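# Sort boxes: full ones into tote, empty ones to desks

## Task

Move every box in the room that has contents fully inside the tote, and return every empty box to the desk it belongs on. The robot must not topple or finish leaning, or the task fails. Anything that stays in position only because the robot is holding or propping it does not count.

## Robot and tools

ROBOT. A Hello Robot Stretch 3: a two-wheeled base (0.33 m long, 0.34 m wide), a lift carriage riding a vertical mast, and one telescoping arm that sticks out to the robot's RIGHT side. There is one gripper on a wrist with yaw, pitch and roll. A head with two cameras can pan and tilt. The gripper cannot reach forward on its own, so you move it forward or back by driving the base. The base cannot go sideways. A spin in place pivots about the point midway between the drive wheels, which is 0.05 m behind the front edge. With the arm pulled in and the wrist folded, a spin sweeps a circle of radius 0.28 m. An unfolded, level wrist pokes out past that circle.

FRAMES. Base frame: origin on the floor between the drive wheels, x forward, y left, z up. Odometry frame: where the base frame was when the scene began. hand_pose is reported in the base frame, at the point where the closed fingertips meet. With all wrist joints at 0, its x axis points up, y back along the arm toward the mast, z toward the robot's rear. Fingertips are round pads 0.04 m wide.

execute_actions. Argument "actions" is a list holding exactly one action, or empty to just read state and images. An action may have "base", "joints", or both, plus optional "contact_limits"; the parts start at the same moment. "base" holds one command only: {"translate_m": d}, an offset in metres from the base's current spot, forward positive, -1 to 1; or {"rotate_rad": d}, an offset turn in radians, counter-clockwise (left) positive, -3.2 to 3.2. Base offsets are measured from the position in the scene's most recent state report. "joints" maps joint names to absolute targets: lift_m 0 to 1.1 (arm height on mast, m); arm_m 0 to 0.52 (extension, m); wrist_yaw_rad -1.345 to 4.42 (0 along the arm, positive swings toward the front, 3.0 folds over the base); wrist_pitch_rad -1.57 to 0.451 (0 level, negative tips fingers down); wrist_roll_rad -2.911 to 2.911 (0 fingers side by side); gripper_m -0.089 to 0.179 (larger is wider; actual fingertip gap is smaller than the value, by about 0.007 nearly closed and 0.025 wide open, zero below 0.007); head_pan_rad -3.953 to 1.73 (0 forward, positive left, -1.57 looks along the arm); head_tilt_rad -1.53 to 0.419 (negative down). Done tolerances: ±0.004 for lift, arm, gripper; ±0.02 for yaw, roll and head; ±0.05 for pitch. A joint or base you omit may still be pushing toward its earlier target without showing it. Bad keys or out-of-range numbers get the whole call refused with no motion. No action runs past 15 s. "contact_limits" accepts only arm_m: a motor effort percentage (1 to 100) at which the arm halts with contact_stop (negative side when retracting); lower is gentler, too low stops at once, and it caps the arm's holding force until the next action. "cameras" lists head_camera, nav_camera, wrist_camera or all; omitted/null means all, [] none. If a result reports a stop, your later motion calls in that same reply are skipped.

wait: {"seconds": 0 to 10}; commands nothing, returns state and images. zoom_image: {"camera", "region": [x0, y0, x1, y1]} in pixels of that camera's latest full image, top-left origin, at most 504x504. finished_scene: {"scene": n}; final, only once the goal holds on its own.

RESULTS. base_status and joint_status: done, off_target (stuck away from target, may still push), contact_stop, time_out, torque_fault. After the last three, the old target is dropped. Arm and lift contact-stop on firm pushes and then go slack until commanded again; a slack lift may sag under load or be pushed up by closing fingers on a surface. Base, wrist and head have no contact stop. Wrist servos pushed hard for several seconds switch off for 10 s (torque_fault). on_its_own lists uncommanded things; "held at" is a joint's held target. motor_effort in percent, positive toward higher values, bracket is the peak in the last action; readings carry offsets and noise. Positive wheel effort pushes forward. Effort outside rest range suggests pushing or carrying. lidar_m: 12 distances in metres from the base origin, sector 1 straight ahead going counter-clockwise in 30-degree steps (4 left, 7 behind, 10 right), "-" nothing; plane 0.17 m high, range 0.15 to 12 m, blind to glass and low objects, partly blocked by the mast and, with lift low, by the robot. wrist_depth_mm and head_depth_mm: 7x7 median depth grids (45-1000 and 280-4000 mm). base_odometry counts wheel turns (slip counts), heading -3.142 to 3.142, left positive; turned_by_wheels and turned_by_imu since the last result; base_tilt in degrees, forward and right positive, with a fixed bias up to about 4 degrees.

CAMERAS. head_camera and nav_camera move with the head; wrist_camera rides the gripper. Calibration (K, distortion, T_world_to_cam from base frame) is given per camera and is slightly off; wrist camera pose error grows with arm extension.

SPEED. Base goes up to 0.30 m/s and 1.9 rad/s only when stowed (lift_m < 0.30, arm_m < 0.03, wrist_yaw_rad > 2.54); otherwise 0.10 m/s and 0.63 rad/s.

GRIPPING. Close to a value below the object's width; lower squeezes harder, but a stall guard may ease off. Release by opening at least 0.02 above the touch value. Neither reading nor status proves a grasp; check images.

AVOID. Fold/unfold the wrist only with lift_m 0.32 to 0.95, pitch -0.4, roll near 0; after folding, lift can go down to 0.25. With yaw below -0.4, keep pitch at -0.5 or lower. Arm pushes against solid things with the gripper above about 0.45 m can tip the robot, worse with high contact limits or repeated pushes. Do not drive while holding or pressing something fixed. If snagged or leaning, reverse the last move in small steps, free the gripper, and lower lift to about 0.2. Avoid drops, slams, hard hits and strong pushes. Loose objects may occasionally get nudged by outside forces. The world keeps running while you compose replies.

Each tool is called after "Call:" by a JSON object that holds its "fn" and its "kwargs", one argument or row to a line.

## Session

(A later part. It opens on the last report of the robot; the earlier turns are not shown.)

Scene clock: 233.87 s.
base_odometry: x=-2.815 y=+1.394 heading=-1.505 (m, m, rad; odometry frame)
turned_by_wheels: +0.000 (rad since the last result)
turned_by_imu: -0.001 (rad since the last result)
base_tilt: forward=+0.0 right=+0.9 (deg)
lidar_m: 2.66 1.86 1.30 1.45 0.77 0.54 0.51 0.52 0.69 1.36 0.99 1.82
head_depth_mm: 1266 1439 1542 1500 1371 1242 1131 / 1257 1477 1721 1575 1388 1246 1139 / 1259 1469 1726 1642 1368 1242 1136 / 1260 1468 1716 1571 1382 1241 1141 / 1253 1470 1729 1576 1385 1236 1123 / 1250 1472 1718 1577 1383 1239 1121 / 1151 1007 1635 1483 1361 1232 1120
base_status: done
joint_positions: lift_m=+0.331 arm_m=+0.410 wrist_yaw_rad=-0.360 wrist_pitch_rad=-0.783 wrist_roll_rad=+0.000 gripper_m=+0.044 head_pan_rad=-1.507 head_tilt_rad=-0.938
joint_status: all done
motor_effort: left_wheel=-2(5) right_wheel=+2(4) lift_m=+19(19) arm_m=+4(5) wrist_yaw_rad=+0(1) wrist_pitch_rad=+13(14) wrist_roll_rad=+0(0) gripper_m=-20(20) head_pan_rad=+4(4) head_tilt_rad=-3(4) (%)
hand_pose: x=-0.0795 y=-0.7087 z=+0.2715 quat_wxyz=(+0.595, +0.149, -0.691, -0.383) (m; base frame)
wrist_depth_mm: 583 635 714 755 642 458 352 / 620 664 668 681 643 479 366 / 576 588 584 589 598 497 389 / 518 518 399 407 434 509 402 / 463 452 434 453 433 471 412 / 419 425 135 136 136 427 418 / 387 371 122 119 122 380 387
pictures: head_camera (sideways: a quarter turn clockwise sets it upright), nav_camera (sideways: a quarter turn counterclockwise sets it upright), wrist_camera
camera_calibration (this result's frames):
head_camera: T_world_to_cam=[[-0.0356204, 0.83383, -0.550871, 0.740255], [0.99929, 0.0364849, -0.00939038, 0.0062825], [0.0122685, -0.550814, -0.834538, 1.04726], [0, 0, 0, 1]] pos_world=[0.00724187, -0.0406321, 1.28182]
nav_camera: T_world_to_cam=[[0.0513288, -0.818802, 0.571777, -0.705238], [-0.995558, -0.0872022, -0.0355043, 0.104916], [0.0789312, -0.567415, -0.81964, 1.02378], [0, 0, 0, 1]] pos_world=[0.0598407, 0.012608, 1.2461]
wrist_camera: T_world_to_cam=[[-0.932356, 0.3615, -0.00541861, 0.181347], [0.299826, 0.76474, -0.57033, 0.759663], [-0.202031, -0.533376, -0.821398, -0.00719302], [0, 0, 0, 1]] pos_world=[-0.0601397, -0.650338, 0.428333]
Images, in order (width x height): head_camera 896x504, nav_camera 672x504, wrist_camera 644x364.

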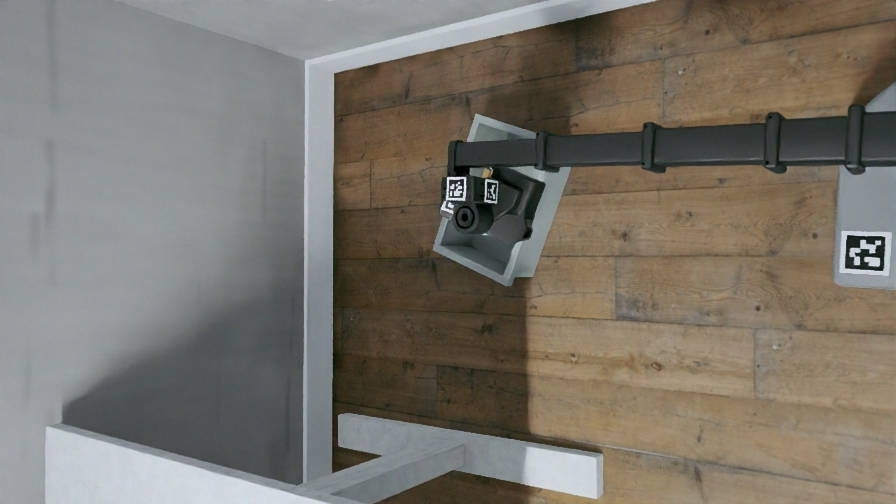

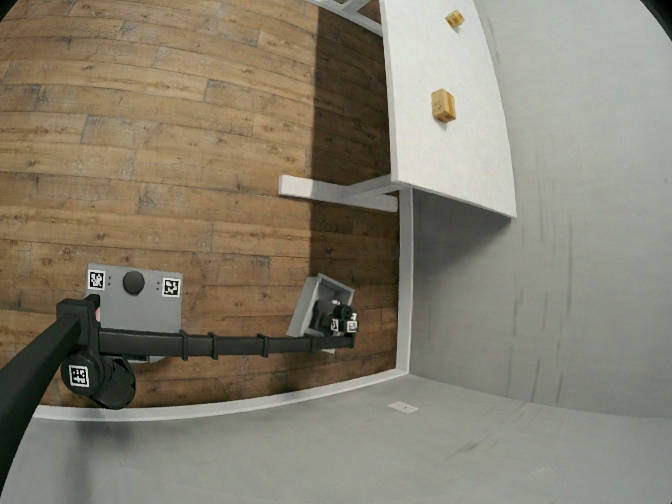

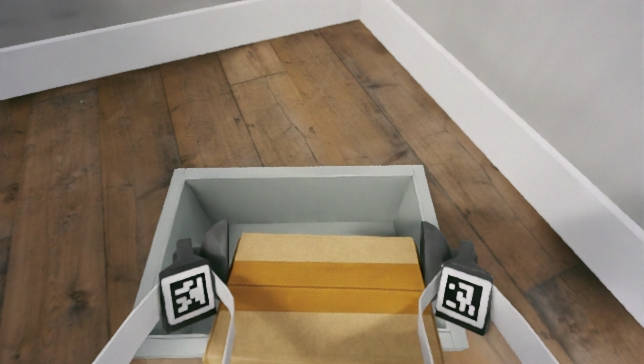

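Call:
{"fn": "execute_actions", "kwargs": {
  "actions": [
    {"base":{"translate_m":0.01},"joints":{"arm_m":0.445,"lift_m":0.27}}
  ],
  "cameras": ["head_camera","wrist_camera"]
}}

Scene clock: 239.30 s.
base_odometry: x=-2.814 y=+1.384 heading=-1.505 (m, m, rad; odometry frame)
turned_by_wheels: +0.000 (rad since the last result)
turned_by_imu: -0.001 (rad since the last result)
base_tilt: forward=+0.0 right=+0.9 (deg)
lidar_m: 2.65 1.85 1.30 1.42 0.79 0.55 0.52 0.53 0.70 1.35 0.98 1.82
head_depth_mm: 1257 1435 1572 1519 1367 1249 1125 / 1261 1471 1729 1580 1390 1243 1141 / 1256 1472 1721 1633 1368 1240 1145 / 1257 1468 1725 1574 1384 1239 1147 / 1254 1470 1719 1566 1385 1243 1117 / 1257 1468 1712 1563 1383 1239 1117 / 1154 991 1624 1488 1354 1234 1114
base_status: done
joint_positions: lift_m=+0.271 arm_m=+0.445 wrist_yaw_rad=-0.360 wrist_pitch_rad=-0.783 wrist_roll_rad=+0.000 gripper_m=+0.044 head_pan_rad=-1.507 head_tilt_rad=-0.938
joint_status: all done
motor_effort: left_wheel=-1(2) right_wheel=+1(5) lift_m=+19(18) arm_m=+4(4) wrist_yaw_rad=-1(0) wrist_pitch_rad=+13(14) wrist_roll_rad=+0(0) gripper_m=-19(20) head_pan_rad=+5(5) head_tilt_rad=-4(4) (%)
hand_pose: x=-0.0795 y=-0.7437 z=+0.2115 quat_wxyz=(+0.595, +0.149, -0.691, -0.383) (m; base frame)
wrist_depth_mm: 547 596 649 683 643 465 360 / 575 569 579 572 577 477 373 / 502 501 506 502 510 488 383 / 438 433 330 334 335 449 400 / 399 379 374 385 347 394 393 / 362 347 136 136 136 360 369 / 329 275 122 119 122 265 332
pictures: head_camera (sideways: a quarter turn clockwise sets it upright), wrist_camera
camera_calibration (this result's frames):
head_camera: T_world_to_cam=[[-0.035627, 0.833832, -0.550867, 0.740251], [0.99929, 0.0364927, -0.00939049, 0.00628266], [0.0122725, -0.55081, -0.83454, 1.04726], [0, 0, 0, 1]] pos_world=[0.00724218, -0.040632, 1.28182]
wrist_camera: T_world_to_cam=[[-0.932356, 0.361501, -0.00541756, 0.193674], [0.29985, 0.764805, -0.570231, 0.752205], [-0.201996, -0.533283, -0.821466, -0.0750651], [0, 0, 0, 1]] pos_world=[-0.0601379, -0.685334, 0.368317]
Images, in order (width x height): head_camera 896x504, wrist_camera 644x364.

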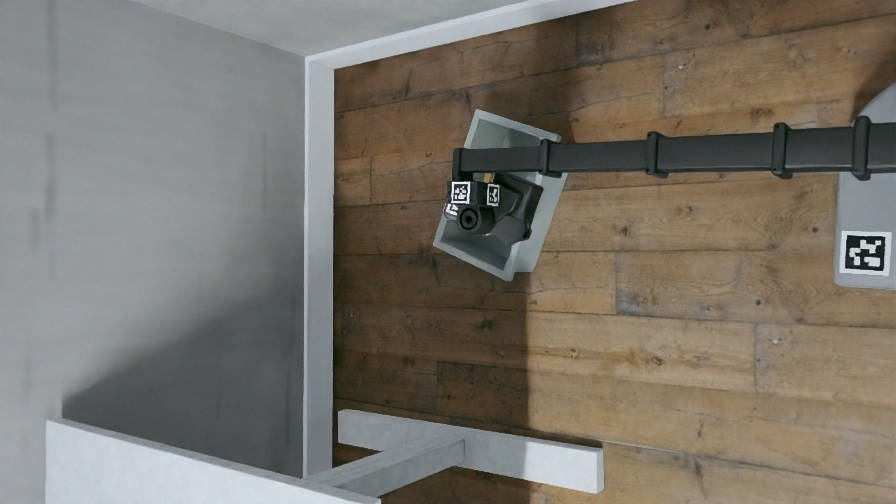

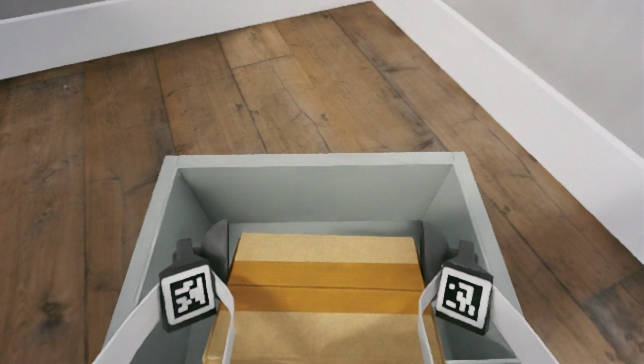

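Well centred. Lower further.

Call:
{"fn": "execute_actions", "kwargs": {
  "actions": [
    {"joints":{"lift_m":0.19}}
  ],
  "cameras": ["head_camera","wrist_camera"]
}}

Scene clock: 242.13 s.
base_odometry: x=-2.814 y=+1.384 heading=-1.505 (m, m, rad; odometry frame)
turned_by_wheels: +0.000 (rad since the last result)
turned_by_imu: +0.000 (rad since the last result)
base_tilt: forward=+0.0 right=+0.9 (deg)
lidar_m: 2.65 1.85 1.30 1.42 0.79 0.55 0.52 0.53 0.70 0.70 0.98 1.81
head_depth_mm: 1256 1448 1579 1529 1369 1248 1122 / 1254 1470 1724 1575 1392 1241 1136 / 1263 1476 1726 1605 1363 1246 1136 / 1254 1473 1727 1576 1364 1242 1145 / 1254 1463 1718 1577 1380 1237 1123 / 1256 1466 1711 1568 1382 1236 1118 / 1156 995 1616 1493 1355 1234 1117
base_status: not commanded
joint_positions: lift_m=+0.191 arm_m=+0.445 wrist_yaw_rad=-0.360 wrist_pitch_rad=-0.724 wrist_roll_rad=+0.000 gripper_m=+0.044 head_pan_rad=-1.507 head_tilt_rad=-0.939
joint_status: all done
motor_effort: left_wheel=-1(2) right_wheel=+2(2) lift_m=+9(20) arm_m=+2(3) wrist_yaw_rad=+0(0) wrist_pitch_rad=-11(13) wrist_roll_rad=+0(0) gripper_m=-19(20) head_pan_rad=+5(5) head_tilt_rad=-4(3) (%)
hand_pose: x=-0.0835 y=-0.7545 z=+0.1419 quat_wxyz=(+0.606, +0.128, -0.695, -0.365) (m; base frame)
wrist_depth_mm: 526 563 609 618 587 452 350 / 508 503 505 506 514 468 364 / 430 411 264 269 263 420 369 / 371 257 297 299 304 262 365 / 323 236 330 329 328 225 333 / 181 218 134 133 134 212 292 / 167 244 114 111 111 245 168
pictures: head_camera (sideways: a quarter turn clockwise sets it upright), wrist_camera
camera_calibration (this result's frames):
head_camera: T_world_to_cam=[[-0.0356345, 0.833949, -0.55069, 0.74002], [0.99929, 0.0364947, -0.00939633, 0.00629025], [0.0122612, -0.550633, -0.834657, 1.04741], [0, 0, 0, 1]] pos_world=[0.00724191, -0.0406277, 1.28181]
wrist_camera: T_world_to_cam=[[-0.932479, 0.361173, -0.00600004, 0.193272], [0.287455, 0.731889, -0.617825, 0.702891], [-0.218751, -0.577834, -0.786293, -0.178742], [0, 0, 0, 1]] pos_world=[-0.0609276, -0.687526, 0.29488]
Images, in order (width x height): head_camera 896x504, wrist_camera 644x364.

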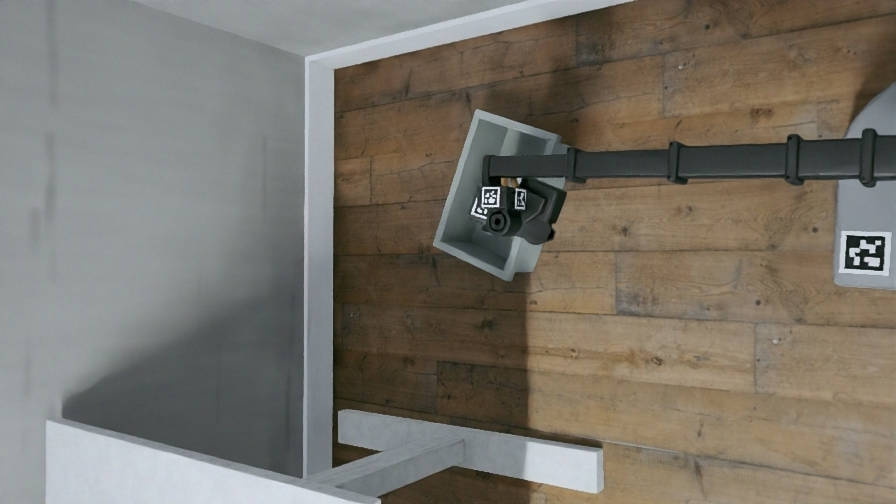

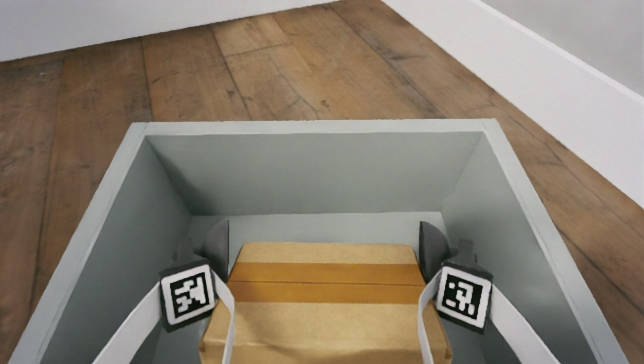

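Contact (probably the wrist on the rim). Raise slightly and release.

Call:
{"fn": "execute_actions", "kwargs": {
  "actions": [
    {"joints":{"lift_m":0.205,"gripper_m":0.11}}
  ],
  "cameras": []
}}

Call:
{"fn": "execute_actions", "kwargs": {
  "actions": [
    {"joints":{"lift_m":0.45}}
  ],
  "cameras": ["head_camera","wrist_camera"]
}}

Scene clock: 244.90 s.
base_odometry: x=-2.814 y=+1.384 heading=-1.505 (m, m, rad; odometry frame)
turned_by_wheels: +0.000 (rad since the last result)
turned_by_imu: +0.000 (rad since the last result)
base_tilt: forward=+0.0 right=+1.0 (deg)
lidar_m: 2.65 1.85 1.30 1.42 0.79 0.55 0.52 0.53 0.69 1.36 0.98 1.82
head_depth_mm: 1255 1440 1575 1525 1372 1243 1122 / 1254 1466 1725 1570 1396 1242 1140 / 1257 1470 1725 1611 1357 1238 1136 / 1257 1471 1713 1578 1366 1244 1143 / 1253 1471 1730 1569 1384 1238 1121 / 1249 1467 1714 1562 1383 1235 1120 / 1152 993 1620 1492 1360 1235 1117
base_status: not commanded
joint_positions: lift_m=+0.204 arm_m=+0.445 wrist_yaw_rad=-0.360 wrist_pitch_rad=-0.762 wrist_roll_rad=+0.000 gripper_m=+0.110 head_pan_rad=-1.507 head_tilt_rad=-0.939
joint_status: all done
motor_effort: left_wheel=-1(2) right_wheel=+2(2) lift_m=+55(55) arm_m=+3(2) wrist_yaw_rad=-1(0) wrist_pitch_rad=+5(11) wrist_roll_rad=+0(0) gripper_m=+1(77) head_pan_rad=+5(5) head_tilt_rad=-4(3) (%)
hand_pose: x=-0.0809 y=-0.7476 z=+0.1485 quat_wxyz=(+0.599, +0.142, -0.693, -0.377) (m; base frame)
wrist_depth_mm: 538 563 577 577 565 450 359 / 489 486 492 496 494 461 361 / 418 270 264 266 266 414 375 / 372 259 309 314 315 261 367 / 329 237 334 328 331 223 336 / 186 206 299 298 298 199 295 / 170 253 221 217 271 245 177
pictures: none
No camera images: the call's "cameras" was empty. Leave "cameras" out to get every camera's image.

Scene clock: 247.97 s.
base_odometry: x=-2.814 y=+1.384 heading=-1.505 (m, m, rad; odometry frame)
turned_by_wheels: +0.000 (rad since the last result)
turned_by_imu: +0.000 (rad since the last result)
base_tilt: forward=+0.0 right=+0.8 (deg)
lidar_m: 2.65 1.85 1.30 1.42 0.78 0.55 0.52 0.53 0.70 1.35 0.98 1.82
head_depth_mm: 1263 1441 1577 1524 1368 1243 1119 / 1256 1468 1730 1583 1386 1246 - / 1253 1476 1741 1487 1368 1239 1154 / 1257 1475 1725 1542 1377 1241 1143 / 1258 1466 1722 1575 1380 1241 1122 / 1254 1466 1716 1569 1380 1239 1117 / 1151 991 1621 1496 1361 1234 1117
base_status: not commanded
joint_positions: lift_m=+0.449 arm_m=+0.445 wrist_yaw_rad=-0.360 wrist_pitch_rad=-0.762 wrist_roll_rad=+0.000 gripper_m=+0.110 head_pan_rad=-1.507 head_tilt_rad=-0.939
joint_status: all done
motor_effort: left_wheel=-1(1) right_wheel=+2(2) lift_m=+55(54) arm_m=+3(2) wrist_yaw_rad=+0(0) wrist_pitch_rad=+5(5) wrist_roll_rad=+0(0) gripper_m=+0(0) head_pan_rad=+5(5) head_tilt_rad=-4(3) (%)
hand_pose: x=-0.0809 y=-0.7476 z=+0.3936 quat_wxyz=(+0.599, +0.142, -0.693, -0.377) (m; base frame)
wrist_depth_mm: 547 604 676 758 659 464 357 / 604 673 764 856 704 489 372 / 672 721 782 776 753 515 385 / 678 665 681 681 689 556 409 / 605 612 621 611 615 560 430 / 543 543 525 534 516 551 447 / 494 496 481 499 486 501 459
pictures: head_camera (sideways: a quarter turn clockwise sets it upright), wrist_camera
camera_calibration (this result's frames):
head_camera: T_world_to_cam=[[-0.0356347, 0.833949, -0.55069, 0.74002], [0.99929, 0.0364949, -0.00939633, 0.00629026], [0.0122613, -0.550633, -0.834657, 1.04741], [0, 0, 0, 1]] pos_world=[0.00724191, -0.0406277, 1.28181]
wrist_camera: T_world_to_cam=[[-0.932397, 0.361391, -0.00562729, 0.194732], [0.295616, 0.753554, -0.58717, 0.857361], [-0.207957, -0.549139, -0.809444, 0.0550706], [0, 0, 0, 1]] pos_world=[-0.0604298, -0.6862, 0.549089]
Images, in order (width x height): head_camera 896x504, wrist_camera 644x364.

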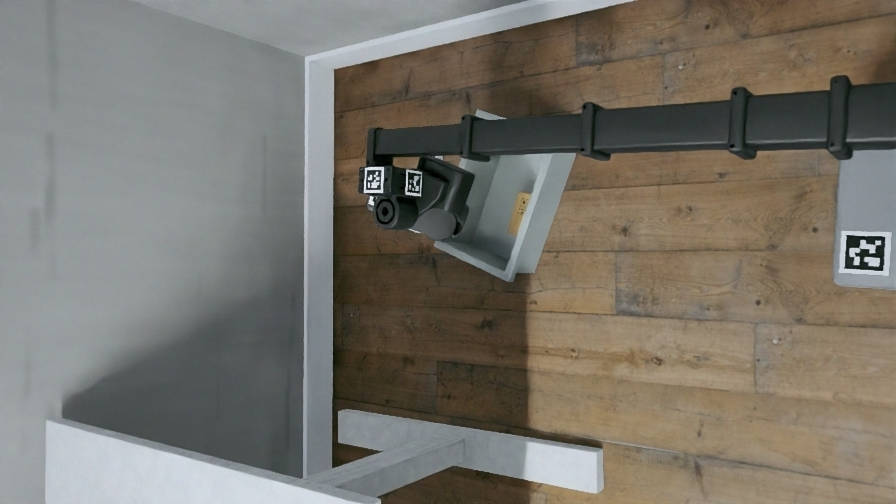

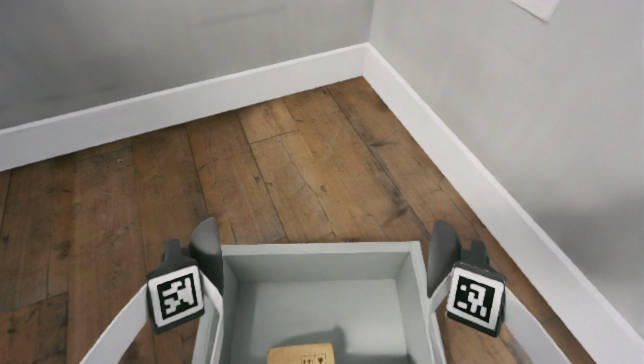

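Call:
{"fn": "execute_actions", "kwargs": {
  "actions": [
    {"joints":{"arm_m":0.0,"head_pan_rad":-1.5}}
  ],
  "cameras": ["head_camera"]
}}

Call:
{"fn": "execute_actions", "kwargs": {
  "actions": [
    {"joints":{"head_pan_rad":0.35,"head_tilt_rad":-0.3}}
  ],
  "cameras": ["head_camera","nav_camera"]
}}

Scene clock: 255.03 s.
base_odometry: x=-2.814 y=+1.384 heading=-1.505 (m, m, rad; odometry frame)
turned_by_wheels: +0.000 (rad since the last result)
turned_by_imu: -0.001 (rad since the last result)
base_tilt: forward=+0.0 right=+0.8 (deg)
lidar_m: 2.66 1.85 1.30 1.42 0.78 0.55 0.52 0.53 0.70 1.36 0.99 1.82
head_depth_mm: 1262 1437 1569 1527 1370 1245 1125 / 1264 1476 1732 1573 1393 1247 - / 1263 1478 1721 1584 1364 1264 - / 1257 1468 1720 1545 1378 1237 1152 / 1257 1472 1726 1568 1381 1242 1119 / 1256 1466 1717 1573 1382 1232 1116 / 1156 993 1625 1498 1353 1237 1116
base_status: not commanded
joint_positions: lift_m=+0.449 arm_m=+0.000 wrist_yaw_rad=-0.360 wrist_pitch_rad=-0.762 wrist_roll_rad=+0.000 gripper_m=+0.110 head_pan_rad=-1.507 head_tilt_rad=-0.939
joint_status: all done
motor_effort: left_wheel=-1(2) right_wheel=+1(1) lift_m=+54(54) arm_m=-5(6) wrist_yaw_rad=+0(0) wrist_pitch_rad=+5(5) wrist_roll_rad=+0(0) gripper_m=+0(1) head_pan_rad=+4(4) head_tilt_rad=-4(3) (%)
hand_pose: x=-0.0809 y=-0.3030 z=+0.3936 quat_wxyz=(+0.599, +0.142, -0.693, -0.377) (m; base frame)
wrist_depth_mm: 926 963 - - 695 489 380 / 901 895 760 909 748 511 396 / 775 767 652 783 751 562 411 / 686 682 668 680 687 582 440 / 602 605 613 614 608 588 457 / 554 545 548 549 549 559 471 / 493 487 504 501 502 496 493
pictures: head_camera (sideways: a quarter turn clockwise sets it upright)
camera_calibration (this result's frames):
head_camera: T_world_to_cam=[[-0.0356345, 0.833949, -0.550689, 0.740019], [0.99929, 0.0364947, -0.00939634, 0.00629027], [0.0122612, -0.550633, -0.834657, 1.04741], [0, 0, 0, 1]] pos_world=[0.0072419, -0.0406277, 1.28181]
Images, in order (width x height): head_camera 896x504.

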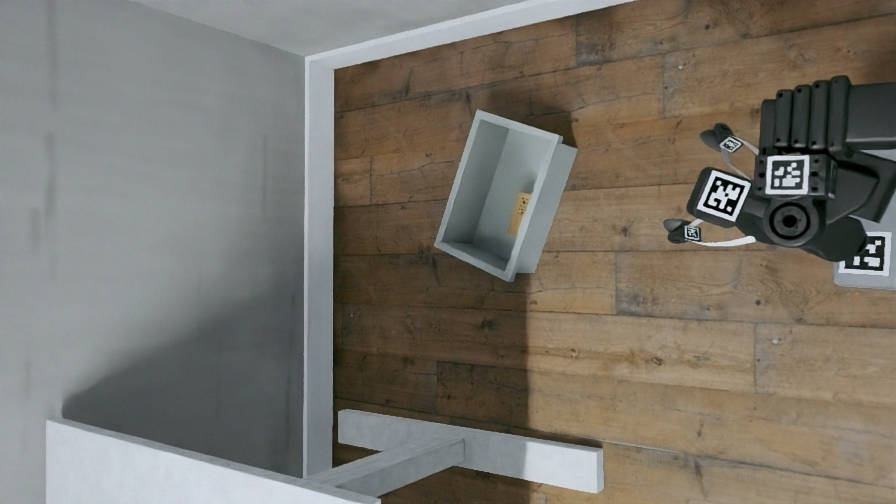

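Scene clock: 256.47 s.
base_odometry: x=-2.814 y=+1.384 heading=-1.505 (m, m, rad; odometry frame)
turned_by_wheels: +0.000 (rad since the last result)
turned_by_imu: +0.000 (rad since the last result)
base_tilt: forward=+0.0 right=+0.9 (deg)
lidar_m: 2.65 1.85 1.30 1.42 0.79 0.55 0.52 0.53 0.69 1.36 0.99 1.82
head_depth_mm: 2714 2856 2981 3130 2653 1951 1541 / 2780 2916 3054 3183 2652 1948 1531 / 2849 3008 3155 3330 2651 1952 1545 / 2908 3068 3244 3477 2644 1959 1542 / 2987 3131 3283 3373 2655 1956 1546 / 3003 3116 2970 2652 2644 1950 1550 / 2220 2318 2428 2590 2509 1962 1553
base_status: not commanded
joint_positions: lift_m=+0.449 arm_m=+0.000 wrist_yaw_rad=-0.360 wrist_pitch_rad=-0.762 wrist_roll_rad=+0.000 gripper_m=+0.110 head_pan_rad=+0.343 head_tilt_rad=-0.310
joint_status: all done
motor_effort: left_wheel=-2(2) right_wheel=+2(1) lift_m=+54(54) arm_m=-4(5) wrist_yaw_rad=+0(1) wrist_pitch_rad=+5(5) wrist_roll_rad=+0(0) gripper_m=+1(0) head_pan_rad=+6(62) head_tilt_rad=+3(23) (%)
hand_pose: x=-0.0809 y=-0.3030 z=+0.3936 quat_wxyz=(+0.599, +0.142, -0.693, -0.377) (m; base frame)
wrist_depth_mm: 902 976 - - 678 480 376 / 898 914 762 920 735 520 392 / 772 762 655 780 749 560 418 / 682 689 686 686 691 588 435 / 611 605 622 606 612 592 455 / 551 555 559 555 549 546 476 / 500 497 504 501 503 497 487
pictures: head_camera (sideways: a quarter turn clockwise sets it upright), nav_camera (sideways: a quarter turn counterclockwise sets it upright)
camera_calibration (this result's frames):
head_camera: T_world_to_cam=[[-0.337012, -0.10143, -0.936021, 1.24414], [-0.309836, 0.950752, 0.00852892, -0.00906038], [0.889058, 0.292887, -0.351842, 0.413993], [0, 0, 0, 1]] pos_world=[0.0484201, 0.0135549, 1.31028]
nav_camera: T_world_to_cam=[[0.309186, 0.109165, 0.944715, -1.19298], [0.373272, -0.927601, -0.014977, 0.0698633], [0.874684, 0.357267, -0.327549, 0.378764], [0, 0, 0, 1]] pos_world=[0.0114741, 0.0597165, 1.25213]
Images, in order (width x height): head_camera 896x504, nav_camera 672x504.

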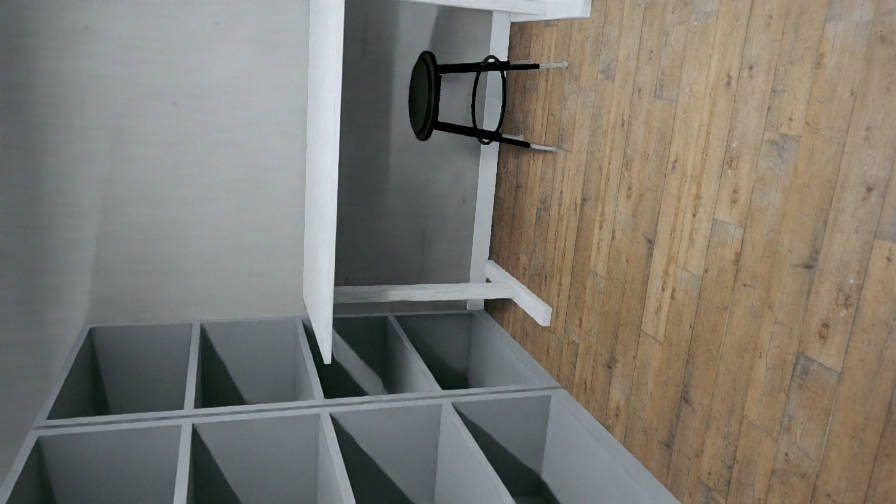

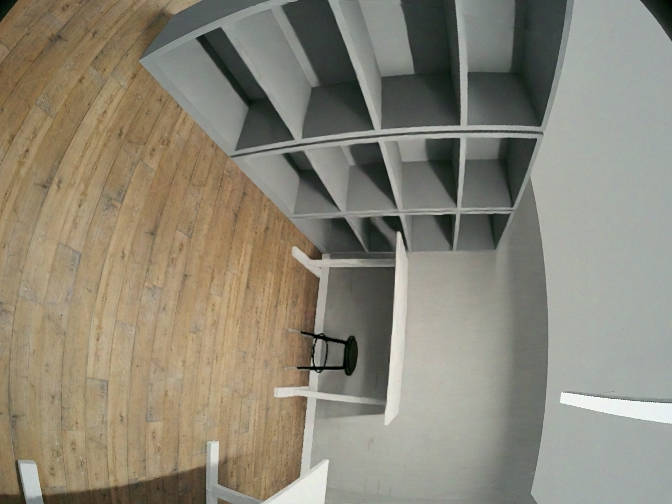

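Call:
{"fn": "finished_scene", "kwargs": {
  "scene": 1
}}

The scene is finished: the task was done.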